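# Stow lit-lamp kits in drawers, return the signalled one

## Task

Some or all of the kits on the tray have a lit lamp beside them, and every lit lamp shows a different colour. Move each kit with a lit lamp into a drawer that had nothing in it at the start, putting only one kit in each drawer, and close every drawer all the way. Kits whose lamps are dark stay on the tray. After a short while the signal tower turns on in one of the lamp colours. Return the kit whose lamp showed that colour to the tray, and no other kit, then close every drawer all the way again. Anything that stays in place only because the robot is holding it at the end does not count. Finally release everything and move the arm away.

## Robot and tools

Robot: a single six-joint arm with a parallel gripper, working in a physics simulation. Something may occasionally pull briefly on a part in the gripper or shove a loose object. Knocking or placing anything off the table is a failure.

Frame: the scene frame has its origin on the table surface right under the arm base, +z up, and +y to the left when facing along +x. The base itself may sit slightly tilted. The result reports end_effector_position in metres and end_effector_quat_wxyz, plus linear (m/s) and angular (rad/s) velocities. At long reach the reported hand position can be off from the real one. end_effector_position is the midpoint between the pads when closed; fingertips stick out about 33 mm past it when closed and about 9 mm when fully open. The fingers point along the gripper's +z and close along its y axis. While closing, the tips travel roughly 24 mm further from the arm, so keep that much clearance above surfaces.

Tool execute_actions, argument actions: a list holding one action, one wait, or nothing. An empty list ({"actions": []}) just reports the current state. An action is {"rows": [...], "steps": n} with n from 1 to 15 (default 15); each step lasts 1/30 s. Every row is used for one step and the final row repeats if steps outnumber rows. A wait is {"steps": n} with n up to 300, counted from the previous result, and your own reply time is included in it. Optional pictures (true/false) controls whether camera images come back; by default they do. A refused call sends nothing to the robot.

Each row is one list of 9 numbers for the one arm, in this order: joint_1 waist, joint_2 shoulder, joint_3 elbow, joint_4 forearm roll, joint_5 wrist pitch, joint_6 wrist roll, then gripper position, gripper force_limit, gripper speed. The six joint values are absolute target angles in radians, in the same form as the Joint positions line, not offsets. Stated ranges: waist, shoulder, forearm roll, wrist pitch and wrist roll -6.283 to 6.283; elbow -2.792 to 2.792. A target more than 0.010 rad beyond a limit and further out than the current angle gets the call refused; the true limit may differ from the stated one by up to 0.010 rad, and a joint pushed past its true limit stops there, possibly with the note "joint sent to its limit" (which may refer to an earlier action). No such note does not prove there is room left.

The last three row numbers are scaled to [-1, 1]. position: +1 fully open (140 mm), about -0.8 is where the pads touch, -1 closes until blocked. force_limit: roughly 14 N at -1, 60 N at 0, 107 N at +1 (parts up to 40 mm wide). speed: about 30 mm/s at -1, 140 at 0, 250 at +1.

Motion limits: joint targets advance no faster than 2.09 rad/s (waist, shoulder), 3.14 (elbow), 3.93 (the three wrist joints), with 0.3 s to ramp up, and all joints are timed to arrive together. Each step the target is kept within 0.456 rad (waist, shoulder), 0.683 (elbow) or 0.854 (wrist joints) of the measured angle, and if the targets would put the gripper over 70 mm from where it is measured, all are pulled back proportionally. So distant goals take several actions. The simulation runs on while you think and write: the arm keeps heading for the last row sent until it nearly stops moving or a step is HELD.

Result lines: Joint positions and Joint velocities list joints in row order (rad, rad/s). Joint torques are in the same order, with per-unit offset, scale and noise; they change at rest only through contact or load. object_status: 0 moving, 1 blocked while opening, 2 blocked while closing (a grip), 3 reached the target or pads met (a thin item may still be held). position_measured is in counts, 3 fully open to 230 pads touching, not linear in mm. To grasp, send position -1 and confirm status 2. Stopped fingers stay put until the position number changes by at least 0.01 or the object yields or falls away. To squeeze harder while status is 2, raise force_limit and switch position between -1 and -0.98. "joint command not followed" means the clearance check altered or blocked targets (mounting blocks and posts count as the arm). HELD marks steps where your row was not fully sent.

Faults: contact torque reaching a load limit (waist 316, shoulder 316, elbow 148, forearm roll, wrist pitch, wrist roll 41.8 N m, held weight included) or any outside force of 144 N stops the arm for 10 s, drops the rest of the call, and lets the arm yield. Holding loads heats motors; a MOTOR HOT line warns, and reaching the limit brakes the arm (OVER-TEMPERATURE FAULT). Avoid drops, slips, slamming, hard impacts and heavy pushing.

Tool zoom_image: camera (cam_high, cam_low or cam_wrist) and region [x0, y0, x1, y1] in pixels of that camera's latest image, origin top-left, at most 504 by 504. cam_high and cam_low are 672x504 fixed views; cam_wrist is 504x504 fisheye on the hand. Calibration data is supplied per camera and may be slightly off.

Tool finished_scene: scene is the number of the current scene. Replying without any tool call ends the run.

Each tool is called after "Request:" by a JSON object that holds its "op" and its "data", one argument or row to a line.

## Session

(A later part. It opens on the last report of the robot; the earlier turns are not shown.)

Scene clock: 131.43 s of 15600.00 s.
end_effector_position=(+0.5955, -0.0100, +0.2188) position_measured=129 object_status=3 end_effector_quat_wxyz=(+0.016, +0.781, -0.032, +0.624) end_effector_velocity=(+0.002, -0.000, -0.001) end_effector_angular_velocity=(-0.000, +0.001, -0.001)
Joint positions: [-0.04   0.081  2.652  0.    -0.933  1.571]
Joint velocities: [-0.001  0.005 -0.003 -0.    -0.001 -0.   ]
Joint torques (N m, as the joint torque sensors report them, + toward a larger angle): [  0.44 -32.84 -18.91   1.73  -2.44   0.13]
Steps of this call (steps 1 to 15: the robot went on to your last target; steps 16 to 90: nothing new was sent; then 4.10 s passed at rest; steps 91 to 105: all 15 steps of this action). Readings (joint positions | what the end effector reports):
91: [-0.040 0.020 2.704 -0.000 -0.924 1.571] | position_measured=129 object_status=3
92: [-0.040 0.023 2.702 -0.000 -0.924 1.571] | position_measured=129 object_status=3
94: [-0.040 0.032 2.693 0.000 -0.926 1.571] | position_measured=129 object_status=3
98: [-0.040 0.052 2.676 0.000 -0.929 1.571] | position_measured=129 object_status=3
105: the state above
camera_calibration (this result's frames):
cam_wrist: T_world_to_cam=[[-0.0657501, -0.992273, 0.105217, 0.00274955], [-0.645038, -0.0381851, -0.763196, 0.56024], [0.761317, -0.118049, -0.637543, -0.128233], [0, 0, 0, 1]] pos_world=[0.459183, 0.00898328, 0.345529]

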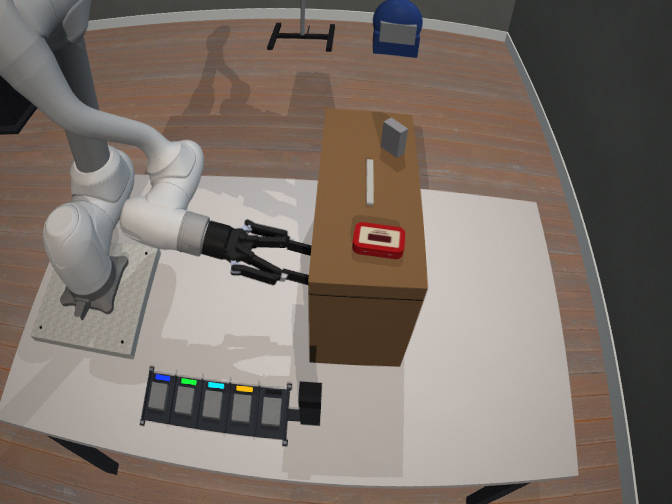

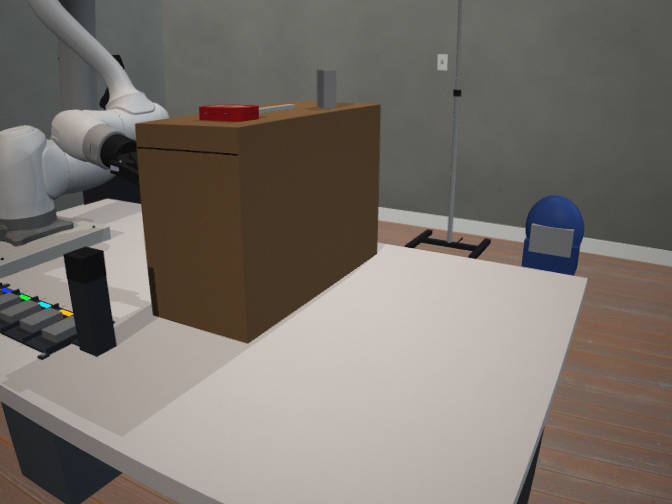

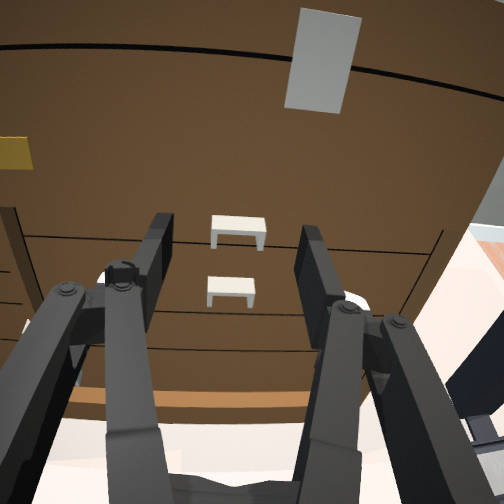

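Request:
{"op": "execute_actions", "data": {
  "actions": [
    {"rows":[[-0.04,0.088,2.646,0,-0.933,1.571,0,0,0],[-0.04,0.088,2.646,0,-0.933,1.571,0,0,0],[-0.04,0.095,2.639,0,-0.934,1.571,0,0,0],[-0.04,0.095,2.639,0,-0.934,1.571,0,0,0],[-0.04,0.102,2.633,0,-0.935,1.571,0,0,0],[-0.04,0.102,2.633,0,-0.935,1.571,0,0,0],[-0.04,0.109,2.626,0,-0.935,1.571,0,0,0],[-0.04,0.109,2.626,0,-0.935,1.571,0,0,0],[-0.04,0.116,2.62,0,-0.936,1.571,0,0,0]],"steps":15}
  ]
}}

Scene clock: 146.23 s of 15600.00 s.
end_effector_position=(+0.6051, -0.0104, +0.2171) position_measured=128 object_status=3 end_effector_quat_wxyz=(+0.016, +0.779, -0.032, +0.626) end_effector_velocity=(+0.000, -0.001, +0.000) end_effector_angular_velocity=(+0.000, -0.001, -0.001)
Joint positions: [-0.04   0.103  2.639 -0.    -0.946  1.571]
Joint velocities: [-0.001  0.    -0.    -0.    -0.001  0.   ]
Joint torques (N m, as the joint torque sensors report them, + toward a larger angle): [ -4.7  -17.64 -27.87   3.52   2.19  -0.32]
FORCE FAULT: contact force on the arm reached its limit, and the arm stopped for 10 seconds. The contact can be on any part of the arm, not only on its tool. The arm's remaining commands of this call were not run. The arm holds still and accepts commands again. Move the arm away from the contact; if what it grips holds it there, let go first. Pushing or pulling that hard again can fault the arm again.
The stop began at step 101 of this call (marked STOPPED below). From that step on the arm followed nothing that you had sent. 5 steps, steps kept back included, did not run and will not run. Nothing is kept back now, and the robot has no last target.
Steps of this call (steps 1 to 15: the robot went on to your last target; steps 16 to 90: nothing new was sent; then 1.43 s passed at rest; steps 91 to 100: the first 10 steps of this action; steps 101 to 401: the stop). Readings (joint positions | what the end effector reports):
91: [-0.040 0.081 2.652 -0.000 -0.933 1.571] | position_measured=129 object_status=3
92: [-0.040 0.083 2.650 -0.000 -0.933 1.571] | position_measured=129 object_status=3
94: [-0.040 0.090 2.644 -0.000 -0.933 1.571] | position_measured=129 object_status=3
98: [-0.040 0.104 2.632 -0.000 -0.935 1.571] | position_measured=129 object_status=3
101: [-0.040 0.108 2.629 -0.000 -0.937 1.571] | position_measured=128 object_status=3 STOPPED
401: the state above
camera_calibration (this result's frames):
cam_wrist: T_world_to_cam=[[-0.065648, -0.992264, 0.105364, 0.00305821], [-0.641881, -0.0388518, -0.765819, 0.563749], [0.763989, -0.117906, -0.634366, -0.138998], [0, 0, 0, 1]] pos_world=[0.468254, 0.00854854, 0.343231]

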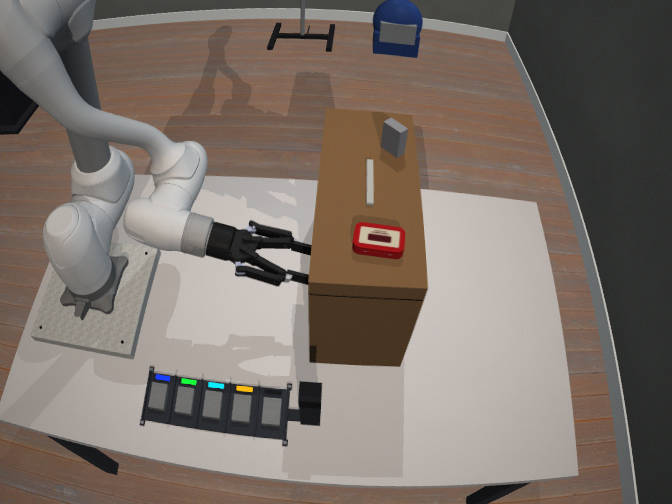

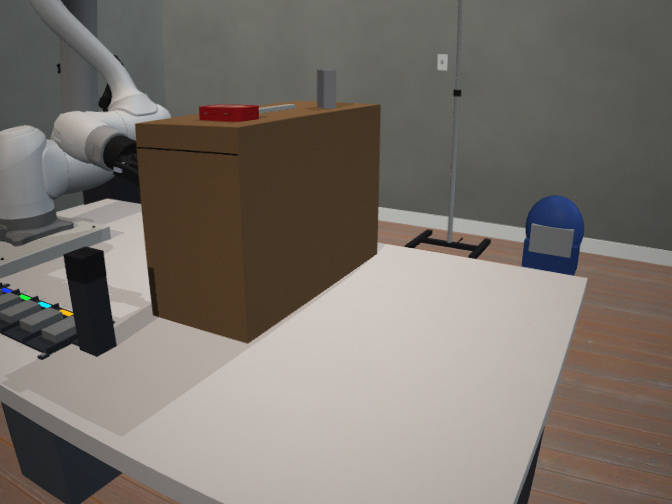

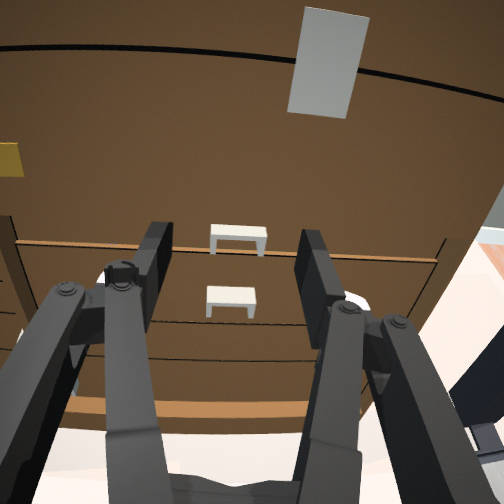

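Request:
{"op": "execute_actions", "data": {
  "actions": [
    {"rows":[[-0.04,0.097,2.639,0,-0.94,1.571,-1,0,-0.5]],"steps":15}
  ],
  "pictures": false
}}

Request:
{"op": "execute_actions", "data": {
  "actions": [
    {"steps":15}
  ]
}}

Scene clock: 152.87 s of 15600.00 s.
end_effector_position=(+0.6042, -0.0107, +0.2186) position_measured=190 object_status=0 end_effector_quat_wxyz=(+0.016, +0.779, -0.033, +0.626) end_effector_velocity=(-0.000, -0.000, +0.001) end_effector_angular_velocity=(-0.000, -0.001, -0.000)
Joint positions: [-0.04   0.097  2.639  0.001 -0.94   1.571]
Joint velocities: [ 0.    -0.001  0.     0.    -0.001 -0.   ]
Joint torques (N m, as the joint torque sensors report them, + toward a larger angle): [ -2.54 -25.82 -43.62   2.1   -4.68   0.57]
Steps of this call (steps 1 to 90: nothing new was sent; then 3.13 s passed at rest; steps 91 to 105: all 15 steps of this action). Readings (joint positions | what the end effector reports):
91: [-0.040 0.103 2.639 -0.000 -0.946 1.571] | position_measured=128 object_status=0
92: [-0.040 0.101 2.639 -0.000 -0.944 1.571] | position_measured=130 object_status=0
94: [-0.040 0.098 2.639 -0.000 -0.940 1.571] | position_measured=139 object_status=0
98: [-0.040 0.097 2.639 -0.000 -0.940 1.571] | position_measured=158 object_status=0
105: the state above

Scene clock: 153.37 s of 15600.00 s.
end_effector_position=(+0.6042, -0.0106, +0.2186) position_measured=192 object_status=2 end_effector_quat_wxyz=(+0.016, +0.779, -0.032, +0.626) end_effector_velocity=(-0.000, +0.000, -0.000) end_effector_angular_velocity=(-0.000, +0.001, +0.000)
Joint positions: [-0.04   0.097  2.639  0.    -0.94   1.571]
Joint velocities: [ 0.  0.  0. -0.  0. -0.]
Joint torques (N m, as the joint torque sensors report them, + toward a larger angle): [  1.42 -26.39 -43.24   0.27  -5.01   0.5 ]
Steps of this call (steps 1 to 15: the robot went on to your last target). Readings (joint positions | what the end effector reports):
1: [-0.040 0.097 2.639 0.001 -0.940 1.571] | position_measured=192 object_status=0
2: [-0.040 0.097 2.639 0.001 -0.940 1.571] | position_measured=192 object_status=0
4: [-0.040 0.097 2.639 0.001 -0.940 1.571] | position_measured=192 object_status=0
8: [-0.040 0.097 2.639 0.000 -0.940 1.571] | position_measured=192 object_status=2
15: the state above
The arm was judged still, so your last target was given up. Only a new action makes it travel on or press farther. Fingers that are still opening or closing keep moving.
camera_calibration (this result's frames):
cam_wrist: T_world_to_cam=[[-0.0661601, -0.992242, 0.105252, 0.00301105], [-0.642028, -0.0384146, -0.765718, 0.564375], [0.763821, -0.118235, -0.634506, -0.137251], [0, 0, 0, 1]] pos_world=[0.467379, 0.0084401, 0.344748]

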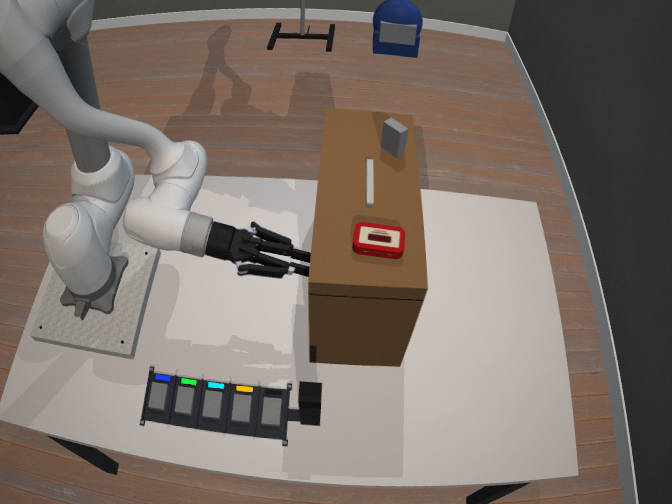

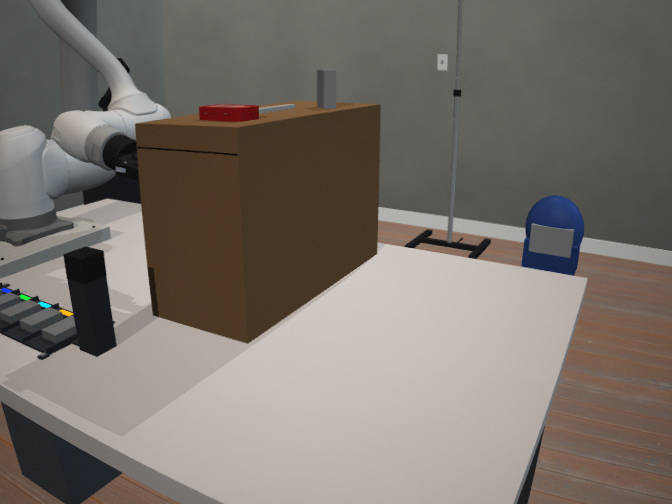

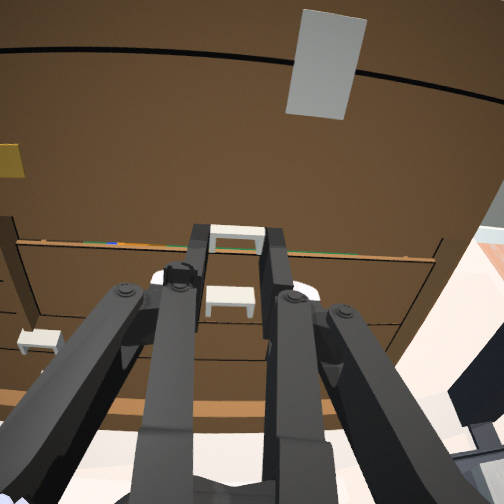

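Request:
{"op": "execute_actions", "data": {
  "actions": [
    {"rows":[[-0.04,0.083,2.656,0,-0.943,1.571,-1,0,-0.5],[-0.04,0.083,2.656,0,-0.943,1.571,-1,0,-0.5],[-0.04,0.07,2.673,0,-0.947,1.571,-1,0,-0.5],[-0.04,0.07,2.673,0,-0.947,1.571,-1,0,-0.5],[-0.04,0.056,2.69,0,-0.95,1.571,-1,0,-0.5],[-0.04,0.056,2.69,0,-0.95,1.571,-1,0,-0.5],[-0.04,0.042,2.707,0,-0.953,1.571,-1,0,-0.5],[-0.04,0.042,2.707,0,-0.953,1.571,-1,0,-0.5],[-0.04,0.027,2.724,0,-0.955,1.571,-1,0,-0.5],[-0.04,0.027,2.724,0,-0.955,1.571,-1,0,-0.5],[-0.04,0.011,2.74,0,-0.955,1.571,-1,0,-0.5],[-0.04,0.011,2.74,0,-0.955,1.571,-1,0,-0.5],[-0.04,-0.005,2.756,0,-0.955,1.571,-1,0,-0.5],[-0.04,-0.005,2.756,0,-0.955,1.571,-1,0,-0.5],[-0.04,-0.021,2.772,0,-0.955,1.571,-1,0,-0.5]],"steps":15}
  ],
  "pictures": false
}}

Request:
{"op": "execute_actions", "data": {
  "actions": [
    {"steps":10}
  ]
}}

Scene clock: 173.30 s of 15600.00 s.
end_effector_position=(+0.5407, -0.0101, +0.2181) position_measured=192 object_status=2 end_effector_quat_wxyz=(+0.018, +0.779, -0.039, +0.626) end_effector_velocity=(-0.000, +0.000, -0.000) end_effector_angular_velocity=(+0.001, +0.001, +0.000)
Joint positions: [-0.041  0.006  2.744  0.012 -0.955  1.571]
Joint velocities: [ 0.     0.     0.    -0.     0.     0.001]
Joint torques (N m, as the joint torque sensors report them, + toward a larger angle): [ 13.33 -19.28 -17.31  -5.1   -1.34   0.71]
FORCE FAULT: contact force on the arm reached its limit, and the arm stopped for 10 seconds. The contact can be on any part of the arm, not only on its tool. The arm's remaining commands of this call were not run. The arm holds still and accepts commands again. Move the arm away from the contact; if what it grips holds it there, let go first. Pushing or pulling that hard again can fault the arm again.
The stop began at step 106 of this call (marked STOPPED below). From that step on the arm followed nothing that you had sent. Nothing is kept back now, and the robot has no last target.
Steps of this call (steps 1 to 90: nothing new was sent; then 6.40 s passed at rest; steps 91 to 105: all 15 steps of this action; steps 106 to 406: the stop). Readings (joint positions | what the end effector reports):
91: [-0.040 0.097 2.639 -0.000 -0.940 1.571] | position_measured=192 object_status=2
92: [-0.040 0.094 2.642 -0.000 -0.940 1.571] | position_measured=192 object_status=2
94: [-0.040 0.081 2.658 -0.000 -0.944 1.571] | position_measured=192 object_status=2
98: [-0.040 0.054 2.692 0.001 -0.951 1.571] | position_measured=192 object_status=2
106: [-0.041 0.006 2.744 0.009 -0.955 1.571] | position_measured=192 object_status=2 STOPPED
406: the state above

Scene clock: 173.33 s of 15600.00 s.
end_effector_position=(+0.5407, -0.0102, +0.2181) position_measured=192 object_status=2 end_effector_quat_wxyz=(+0.018, +0.779, -0.039, +0.626) end_effector_velocity=(+0.000, -0.000, +0.001) end_effector_angular_velocity=(-0.000, -0.001, -0.000)
Joint positions: [-0.041  0.006  2.744  0.012 -0.955  1.571]
Joint velocities: [-0.    -0.001 -0.    -0.     0.     0.   ]
Joint torques (N m, as the joint torque sensors report them, + toward a larger angle): [ 12.96 -19.75 -17.03  -4.97  -1.4    0.51]
A stop began in an earlier call of the same reply, so what this call sent did not run. Send another action.
Steps of this call (step 1: nothing new was sent). Readings (joint positions | what the end effector reports):
1: the state above
camera_calibration (this result's frames):
cam_wrist: T_world_to_cam=[[-0.0788028, -0.991817, 0.100445, 0.00717791], [-0.641808, -0.0266232, -0.766403, 0.523392], [0.762805, -0.124861, -0.634458, -0.0885356], [0, 0, 0, 1]] pos_world=[0.404018, 0.00999888, 0.344236]

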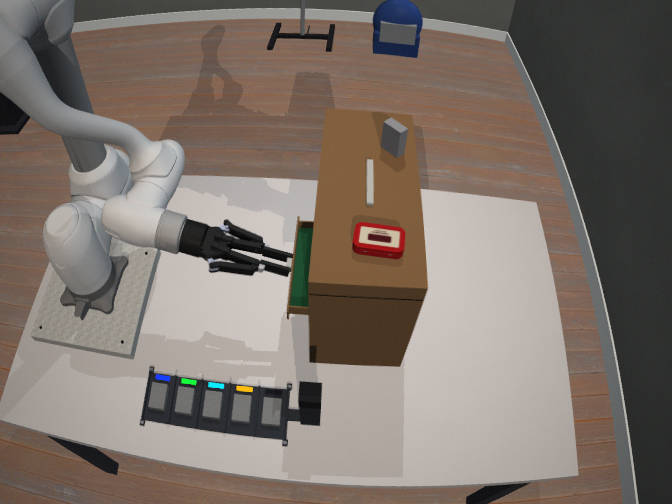

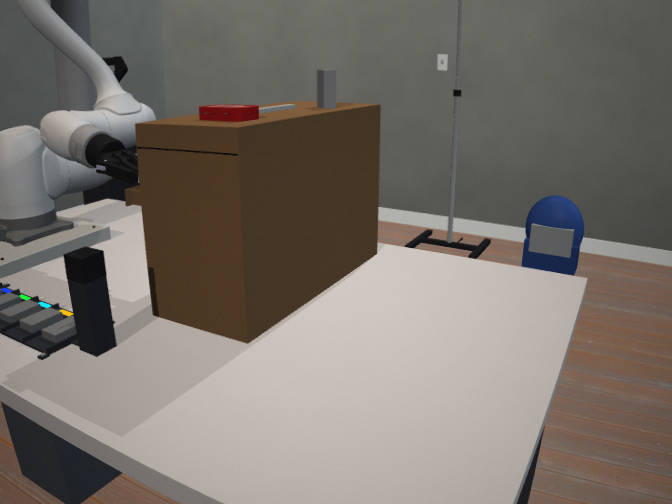

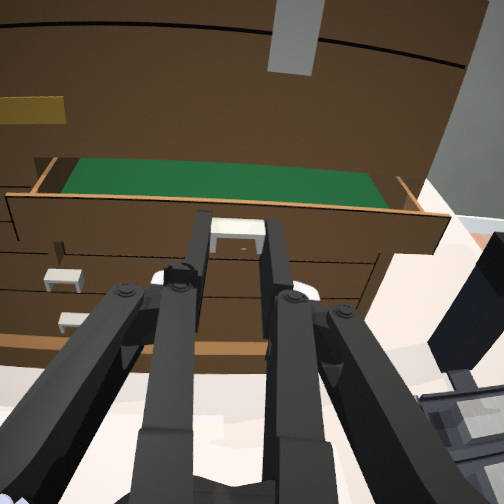

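Request:
{"op": "execute_actions", "data": {
  "actions": [
    {"rows":[[-0.04,0.01,2.74,0,-0.955,1.571,0,0,0],[-0.04,0.01,2.74,0,-0.955,1.571,0,0,0],[-0.04,0.01,2.74,0,-0.955,1.571,0,0,0],[-0.04,0.01,2.74,0,-0.955,1.571,0,0,0],[-0.04,0.01,2.74,0,-0.955,1.571,0,0,0],[-0.04,0.01,2.74,0,-0.955,1.571,0,0,0],[-0.04,0.01,2.74,0,-0.955,1.571,0,0,0],[-0.04,0.01,2.74,0,-0.955,1.571,0,0,0],[-0.04,-0.391,2.463,0,0.228,1.571,0,0,0]],"steps":15}
  ],
  "pictures": false
}}

Request:
{"op": "execute_actions", "data": {
  "actions": [
    {"steps":25}
  ]
}}

Scene clock: 185.23 s of 15600.00 s.
end_effector_position=(+0.5632, -0.0082, +0.2487) position_measured=129 object_status=0 end_effector_quat_wxyz=(+0.015, +0.795, -0.032, +0.605) end_effector_velocity=(+0.142, -0.016, +0.344) end_effector_angular_velocity=(+0.038, +0.547, +0.008)
Joint positions: [-0.04  -0.104  2.661 -0.    -0.71   1.571]
Joint velocities: [-0.    -1.135 -0.783  0.     2.466  0.   ]
Joint torques (N m, as the joint torque sensors report them, + toward a larger angle): [  2.34 -40.33 -31.31   3.37  -3.27   0.11]
Steps of this call (steps 1 to 90: nothing new was sent; then 8.40 s passed at rest; steps 91 to 105: all 15 steps of this action). Readings (joint positions | what the end effector reports):
91: [-0.041 0.006 2.744 0.012 -0.955 1.571] | position_measured=192 object_status=0
92: [-0.041 0.008 2.743 0.009 -0.955 1.571] | position_measured=192 object_status=0
94: [-0.040 0.010 2.740 0.000 -0.955 1.571] | position_measured=175 object_status=0
98: [-0.040 0.010 2.740 -0.000 -0.955 1.571] | position_measured=145 object_status=0
105: the state above

Scene clock: 186.07 s of 15600.00 s.
end_effector_position=(+0.5013, -0.0042, +0.2718) position_measured=129 object_status=3 end_effector_quat_wxyz=(+0.007, +0.911, -0.035, +0.412) end_effector_velocity=(-0.000, +0.000, -0.000) end_effector_angular_velocity=(-0.000, +0.002, +0.000)
Joint positions: [-0.04  -0.391  2.463 -0.     0.228  1.571]
Joint velocities: [-0.    -0.     0.     0.     0.002 -0.001]
Joint torques (N m, as the joint torque sensors report them, + toward a larger angle): [ -1.51  -0.14 -37.92   4.1   -1.79   0.08]
Steps of this call (steps 1 to 25: the robot went on to your last target). Readings (joint positions | what the end effector reports):
1: [-0.040 -0.145 2.633 -0.000 -0.619 1.571] | position_measured=129 object_status=3
2: [-0.040 -0.187 2.604 -0.000 -0.514 1.571] | position_measured=129 object_status=3
4: [-0.040 -0.261 2.553 -0.000 -0.272 1.571] | position_measured=129 object_status=3
8: [-0.040 -0.359 2.485 -0.000 0.091 1.571] | position_measured=129 object_status=3
25: the state above
camera_calibration (this result's frames):
cam_wrist: T_world_to_cam=[[-0.00838235, -0.996025, 0.0886792, -0.0275237], [-0.931553, -0.0244599, -0.362782, 0.574942], [0.363509, -0.0856504, -0.927645, 0.256381], [0, 0, 0, 1]] pos_world=[0.442161, 0.00860786, 0.44885]

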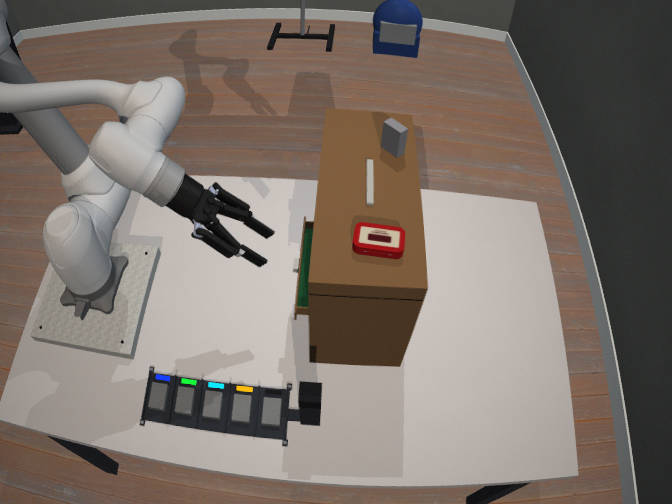

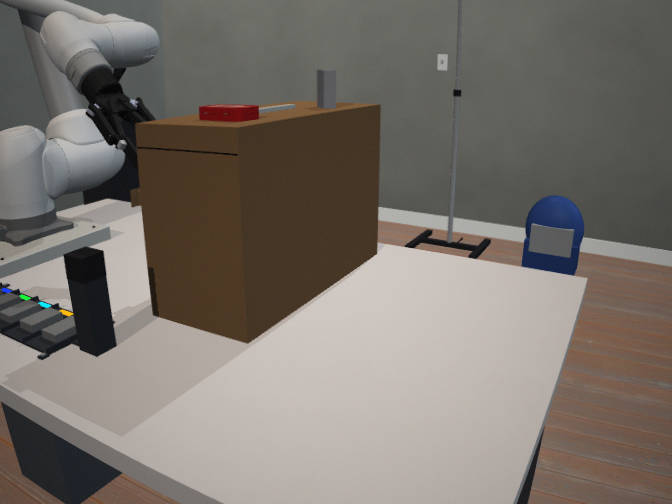

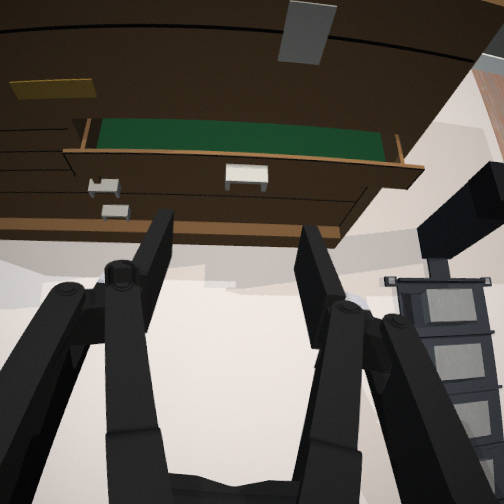

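Request:
{"op": "execute_actions", "data": {
  "actions": [
    {"rows":[[-0.04,-0.35,2.457,0,0.193,1.571,0,0,0],[-0.04,-0.35,2.457,0,0.193,1.571,0,0,0],[-0.04,-0.35,2.457,0,0.193,1.571,0,0,0],[-0.04,-0.31,2.452,0,0.158,1.571,0,0,0],[-0.04,-0.31,2.452,0,0.158,1.571,0,0,0],[-0.04,-0.31,2.452,0,0.158,1.571,0,0,0],[-0.04,-0.27,2.446,0,0.124,1.571,0,0,0],[-0.04,-0.27,2.446,0,0.124,1.571,0,0,0],[-0.04,-0.27,2.446,0,0.124,1.571,0,0,0],[-0.04,-0.23,2.441,0,0.089,1.571,0,0,0]],"steps":15}
  ]
}}

Scene clock: 191.93 s of 15600.00 s.
end_effector_position=(+0.5543, -0.0074, +0.2373) position_measured=129 object_status=3 end_effector_quat_wxyz=(+0.007, +0.911, -0.035, +0.411) end_effector_velocity=(+0.005, +0.000, +0.002) end_effector_angular_velocity=(-0.001, -0.011, +0.001)
Joint positions: [-0.04  -0.23   2.441  0.     0.089  1.571]
Joint velocities: [ 0.001  0.007 -0.002 -0.001 -0.016 -0.   ]
Joint torques (N m, as the joint torque sensors report them, + toward a larger angle): [  0.2  -27.31 -35.31   3.81  -2.05   0.05]
Steps of this call (steps 1 to 15: the robot went on to your last target; steps 16 to 90: nothing new was sent; then 2.37 s passed at rest; steps 91 to 105: all 15 steps of this action). Readings (joint positions | what the end effector reports):
91: [-0.040 -0.391 2.463 0.000 0.228 1.571] | position_measured=129 object_status=3
92: [-0.040 -0.388 2.463 -0.000 0.226 1.571] | position_measured=129 object_status=3
94: [-0.040 -0.364 2.459 0.000 0.205 1.571] | position_measured=129 object_status=3
98: [-0.040 -0.307 2.452 0.000 0.155 1.571] | position_measured=129 object_status=3
105: the state above
camera_calibration (this result's frames):
cam_wrist: T_world_to_cam=[[-0.00836478, -0.996027, 0.0886557, -0.0271807], [-0.931637, -0.0244477, -0.362566, 0.611701], [0.363293, -0.0856277, -0.927732, 0.204977], [0, 0, 0, 1]] pos_world=[0.49519, 0.00543372, 0.414356]

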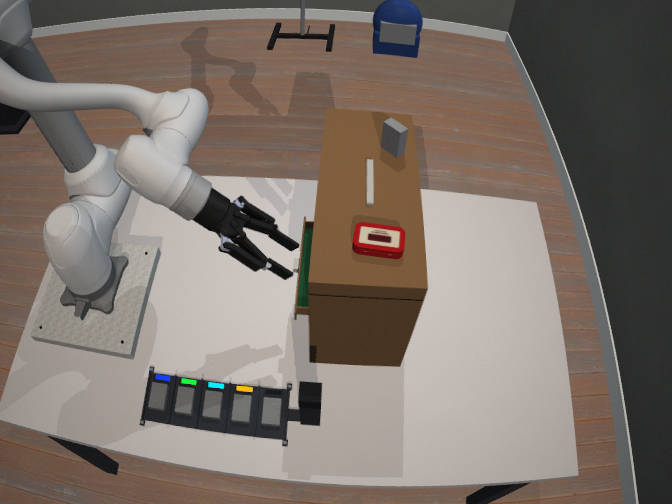

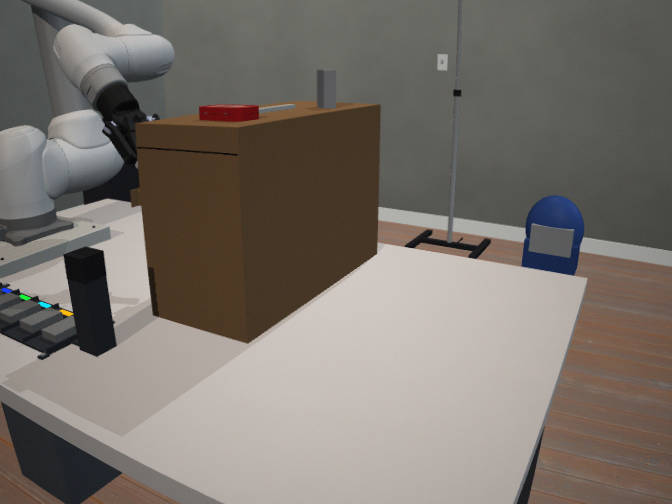

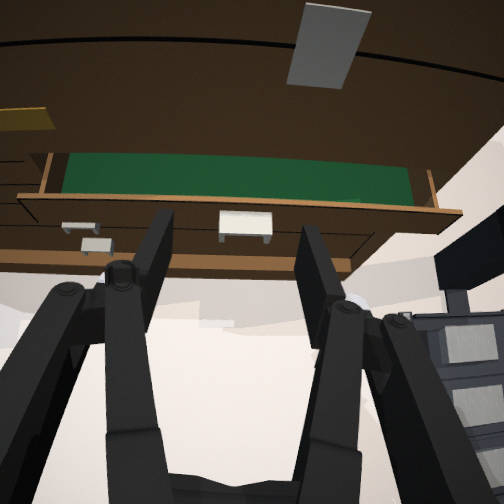

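Request:
{"op": "execute_actions", "data": {
  "actions": [
    {"rows":[[-0.04,-0.21,2.438,0,0.072,1.571,0,0,0],[-0.04,-0.21,2.438,0,0.072,1.571,0,0,0],[-0.04,-0.21,2.438,0,0.072,1.571,0,0,0],[-0.04,-0.195,2.436,0,0.059,1.571,0,0,0],[-0.04,-0.195,2.436,0,0.059,1.571,0,0,0],[-0.04,-0.195,2.436,0,0.059,1.571,0,0,0],[-0.04,-0.195,2.436,0,0.059,1.571,-1,0,0]],"steps":15}
  ],
  "pictures": false
}}

Request:
{"op": "execute_actions", "data": {
  "actions": [
    {"steps":10}
  ]
}}

Scene clock: 196.77 s of 15600.00 s.
end_effector_position=(+0.5656, -0.0083, +0.2288) position_measured=184 object_status=0 end_effector_quat_wxyz=(+0.007, +0.911, -0.035, +0.412) end_effector_velocity=(+0.002, -0.007, +0.002) end_effector_angular_velocity=(-0.000, -0.004, -0.013)
Joint positions: [-0.041 -0.195  2.436  0.     0.059  1.571]
Joint velocities: [-0.013  0.001 -0.003 -0.    -0.002  0.   ]
Joint torques (N m, as the joint torque sensors report them, + toward a larger angle): [ 55.19 -14.7  -29.96   4.77   0.31  -0.22]
Steps of this call (steps 1 to 15: the robot went on to your last target; steps 16 to 90: nothing new was sent; then 1.33 s passed at rest; steps 91 to 105: all 15 steps of this action). Readings (joint positions | what the end effector reports):
91: [-0.040 -0.230 2.441 0.000 0.089 1.571] | position_measured=129 object_status=3
92: [-0.040 -0.227 2.441 0.000 0.086 1.571] | position_measured=129 object_status=3
94: [-0.040 -0.212 2.438 0.000 0.074 1.571] | position_measured=129 object_status=3
98: [-0.040 -0.195 2.436 0.000 0.059 1.571] | position_measured=131 object_status=0
105: the state above

Scene clock: 197.10 s of 15600.00 s.
end_effector_position=(+0.5656, -0.0083, +0.2288) position_measured=193 object_status=2 end_effector_quat_wxyz=(+0.007, +0.911, -0.035, +0.412) end_effector_velocity=(-0.000, +0.001, -0.001) end_effector_angular_velocity=(+0.000, +0.001, +0.002)
Joint positions: [-0.04  -0.195  2.436  0.     0.059  1.571]
Joint velocities: [ 0.002  0.     0.001  0.    -0.    -0.   ]
Joint torques (N m, as the joint torque sensors report them, + toward a larger angle): [ 69.57 -13.82 -26.59   5.51   1.35  -0.52]
Steps of this call (steps 1 to 10: the robot went on to your last target). Readings (joint positions | what the end effector reports):
1: [-0.041 -0.195 2.436 0.000 0.059 1.571] | position_measured=191 object_status=0
2: [-0.041 -0.195 2.436 0.000 0.059 1.571] | position_measured=193 object_status=0
4: [-0.041 -0.195 2.436 0.000 0.059 1.571] | position_measured=193 object_status=0
8: [-0.041 -0.195 2.436 0.000 0.059 1.571] | position_measured=193 object_status=2
10: the state above
camera_calibration (this result's frames):
cam_wrist: T_world_to_cam=[[-0.00887629, -0.99602, 0.0886901, -0.0269646], [-0.931426, -0.0240346, -0.363136, 0.619171], [0.363823, -0.0858315, -0.927505, 0.192566], [0, 0, 0, 1]] pos_world=[0.506413, 0.00455256, 0.405841]

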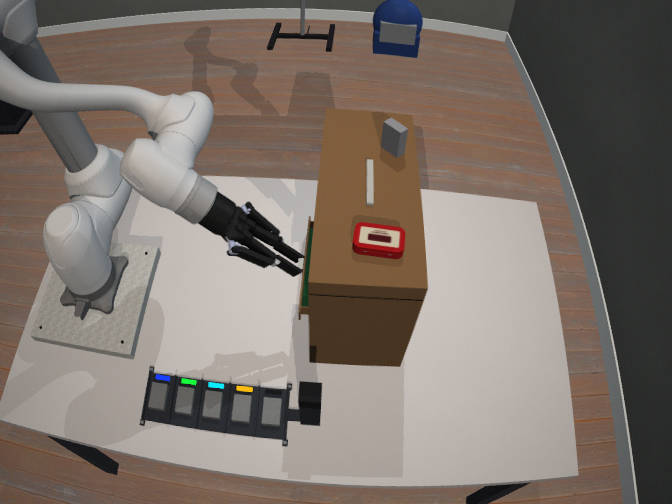

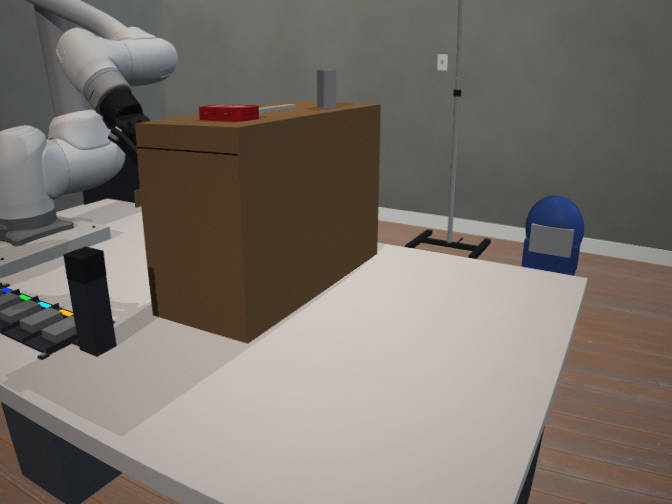

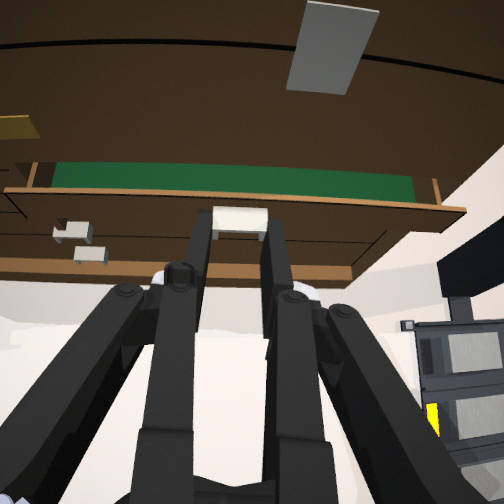

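Request:
{"op": "execute_actions", "data": {
  "actions": [
    {"rows":[[-0.048,-0.195,2.436,0,0.059,1.571,-1,0,0],[-0.048,-0.195,2.436,0,0.059,1.571,-1,0,0],[-0.048,-0.195,2.436,0,0.059,1.571,-1,0,0],[-0.049,-0.215,2.449,0,0.066,1.571,-1,0,0],[-0.05,-0.235,2.462,0,0.073,1.571,-1,0,0],[-0.051,-0.255,2.475,0,0.081,1.571,-1,0,0],[-0.052,-0.276,2.488,0,0.088,1.571,-1,0,0],[-0.053,-0.297,2.501,0,0.096,1.571,-1,0,0],[-0.054,-0.317,2.514,0,0.103,1.571,-1,0,0],[-0.055,-0.338,2.527,0,0.111,1.571,-1,0,0]],"steps":15}
  ]
}}

Request:
{"op": "execute_actions", "data": {
  "actions": [
    {"rows":[[-0.056,-0.363,2.538,0,0.125,1.571,-1,0,0],[-0.056,-0.363,2.538,0,0.125,1.571,-1,0,0],[-0.057,-0.388,2.55,0,0.138,1.571,-1,0,0],[-0.057,-0.388,2.55,0,0.138,1.571,-1,0,0],[-0.058,-0.413,2.561,0,0.152,1.571,-1,0,0],[-0.058,-0.413,2.561,0,0.152,1.571,-1,0,0],[-0.059,-0.438,2.573,0,0.165,1.571,-1,0,0],[-0.06,-0.463,2.584,0,0.179,1.571,-1,0,0],[-0.061,-0.488,2.596,0,0.192,1.571,-1,0,0],[-0.063,-0.513,2.607,0,0.206,1.571,-1,0,0]],"steps":15}
  ]
}}

Scene clock: 207.20 s of 15600.00 s.
end_effector_position=(+0.4979, -0.0108, +0.2283) position_measured=193 object_status=2 end_effector_quat_wxyz=(+0.010, +0.910, -0.042, +0.412) end_effector_velocity=(-0.002, -0.000, +0.001) end_effector_angular_velocity=(+0.000, +0.000, -0.001)
Joint positions: [-0.055 -0.338  2.527  0.     0.111  1.571]
Joint velocities: [-0.001 -0.006  0.001  0.001  0.005 -0.   ]
Joint torques (N m, as the joint torque sensors report them, + toward a larger angle): [ 20.13  19.82 -25.72   6.18   3.75   0.37]
Steps of this call (steps 1 to 15: the robot went on to your last target; steps 16 to 90: nothing new was sent; then 6.60 s passed at rest; steps 91 to 105: all 15 steps of this action). Readings (joint positions | what the end effector reports):
91: [-0.040 -0.195 2.436 0.000 0.059 1.571] | position_measured=193 object_status=2
92: [-0.042 -0.195 2.436 0.000 0.059 1.571] | position_measured=193 object_status=2
94: [-0.046 -0.195 2.436 0.000 0.059 1.571] | position_measured=193 object_status=2
98: [-0.050 -0.241 2.466 0.000 0.076 1.571] | position_measured=193 object_status=2
105: the state above
camera_calibration (this result's frames):
cam_wrist: T_world_to_cam=[[-0.0234487, -0.995791, 0.0885977, -0.0227696], [-0.931658, -0.0103752, -0.363189, 0.556171], [0.36258, -0.091059, -0.927493, 0.217062], [0, 0, 0, 1]] pos_world=[0.438925, 0.00286199, 0.405336]

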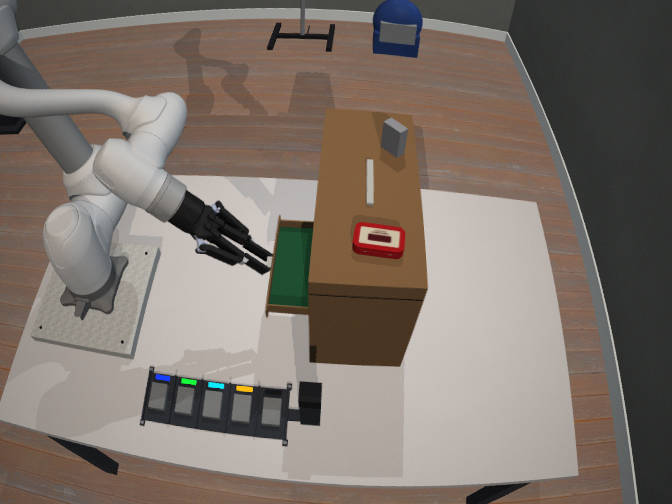

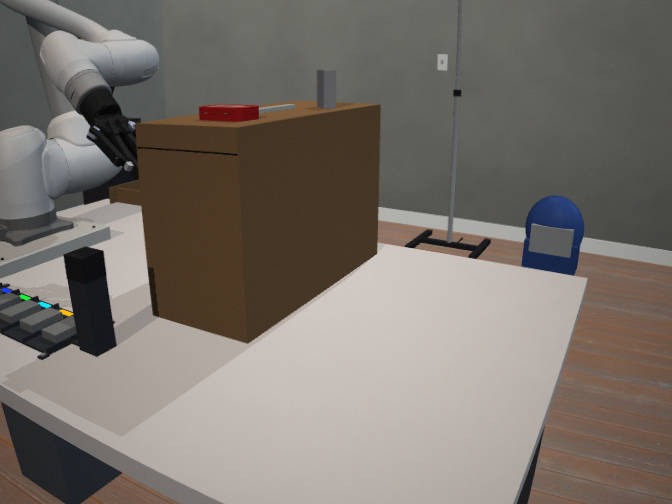

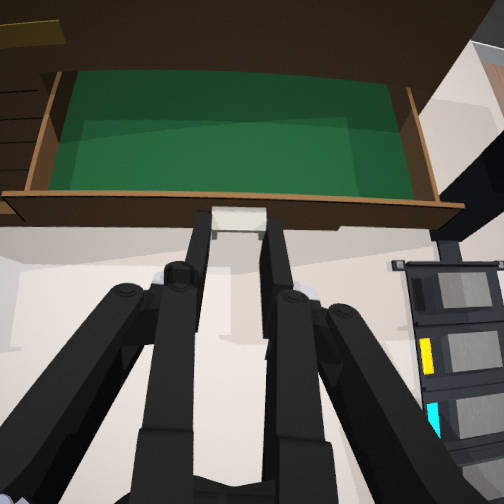

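Scene clock: 217.63 s of 15600.00 s.
end_effector_position=(+0.4396, -0.0109, +0.2292) position_measured=193 object_status=2 end_effector_quat_wxyz=(+0.013, +0.910, -0.046, +0.412) end_effector_velocity=(-0.000, +0.001, -0.000) end_effector_angular_velocity=(-0.000, +0.001, +0.002)
Joint positions: [-0.066 -0.484  2.593 -0.002  0.188  1.571]
Joint velocities: [ 0.001 -0.001 -0.     0.     0.002 -0.001]
Joint torques (N m, as the joint torque sensors report them, + toward a larger angle): [ 25.12   7.15 -37.67   7.78  -1.59   0.09]
FORCE FAULT: contact force on the arm reached its limit, and the arm stopped for 10 seconds. The contact can be on any part of the arm, not only on its tool. The arm's remaining commands of this call were not run. The arm holds still and accepts commands again. Move the arm away from the contact; if what it grips holds it there, let go first. Pushing or pulling that hard again can fault the arm again.
The stop began at step 13 of this call (marked STOPPED below). From that step on the arm followed nothing that you had sent. 3 steps, steps kept back included, did not run and will not run. Nothing is kept back now, and the robot has no last target.
Steps of this call (steps 1 to 12: the first 12 steps of this action; steps 13 to 313: the stop). Readings (joint positions | what the end effector reports):
1: [-0.055 -0.338 2.527 0.000 0.111 1.571] | position_measured=193 object_status=2
2: [-0.055 -0.341 2.528 0.000 0.113 1.571] | position_measured=193 object_status=2
4: [-0.056 -0.362 2.538 0.000 0.125 1.571] | position_measured=193 object_status=2
8: [-0.058 -0.413 2.561 -0.000 0.152 1.571] | position_measured=193 object_status=2
13: [-0.062 -0.484 2.593 -0.001 0.188 1.571] | position_measured=193 object_status=2 STOPPED
313: the state above
camera_calibration (this result's frames):
cam_wrist: T_world_to_cam=[[-0.0334956, -0.995329, 0.0905467, -0.0203446], [-0.931332, -0.00178699, -0.364168, 0.502352], [0.362628, -0.0965271, -0.926921, 0.238735], [0, 0, 0, 1]] pos_world=[0.380603, 0.00369252, 0.406071]

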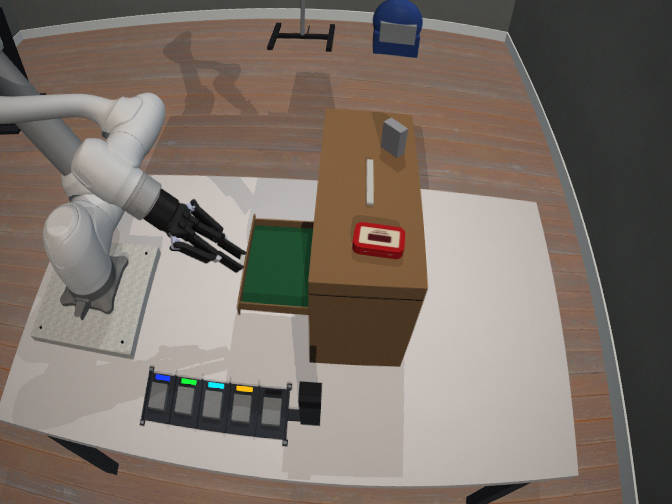

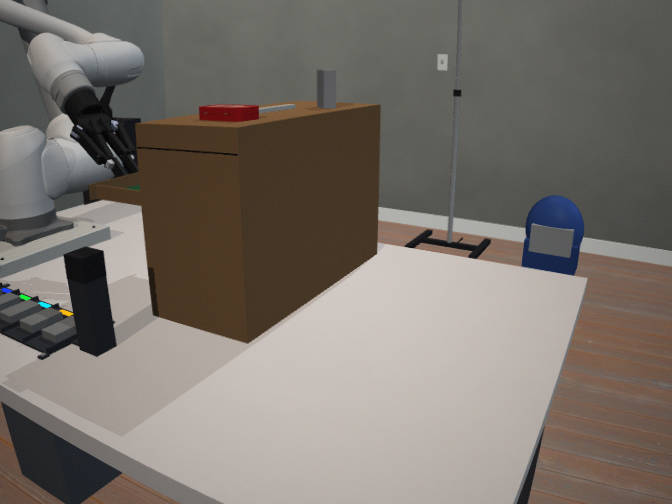

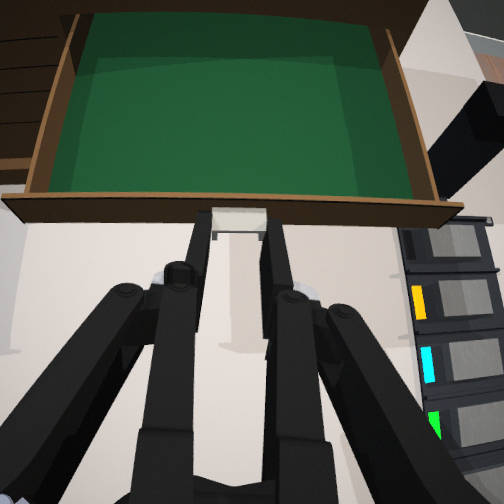

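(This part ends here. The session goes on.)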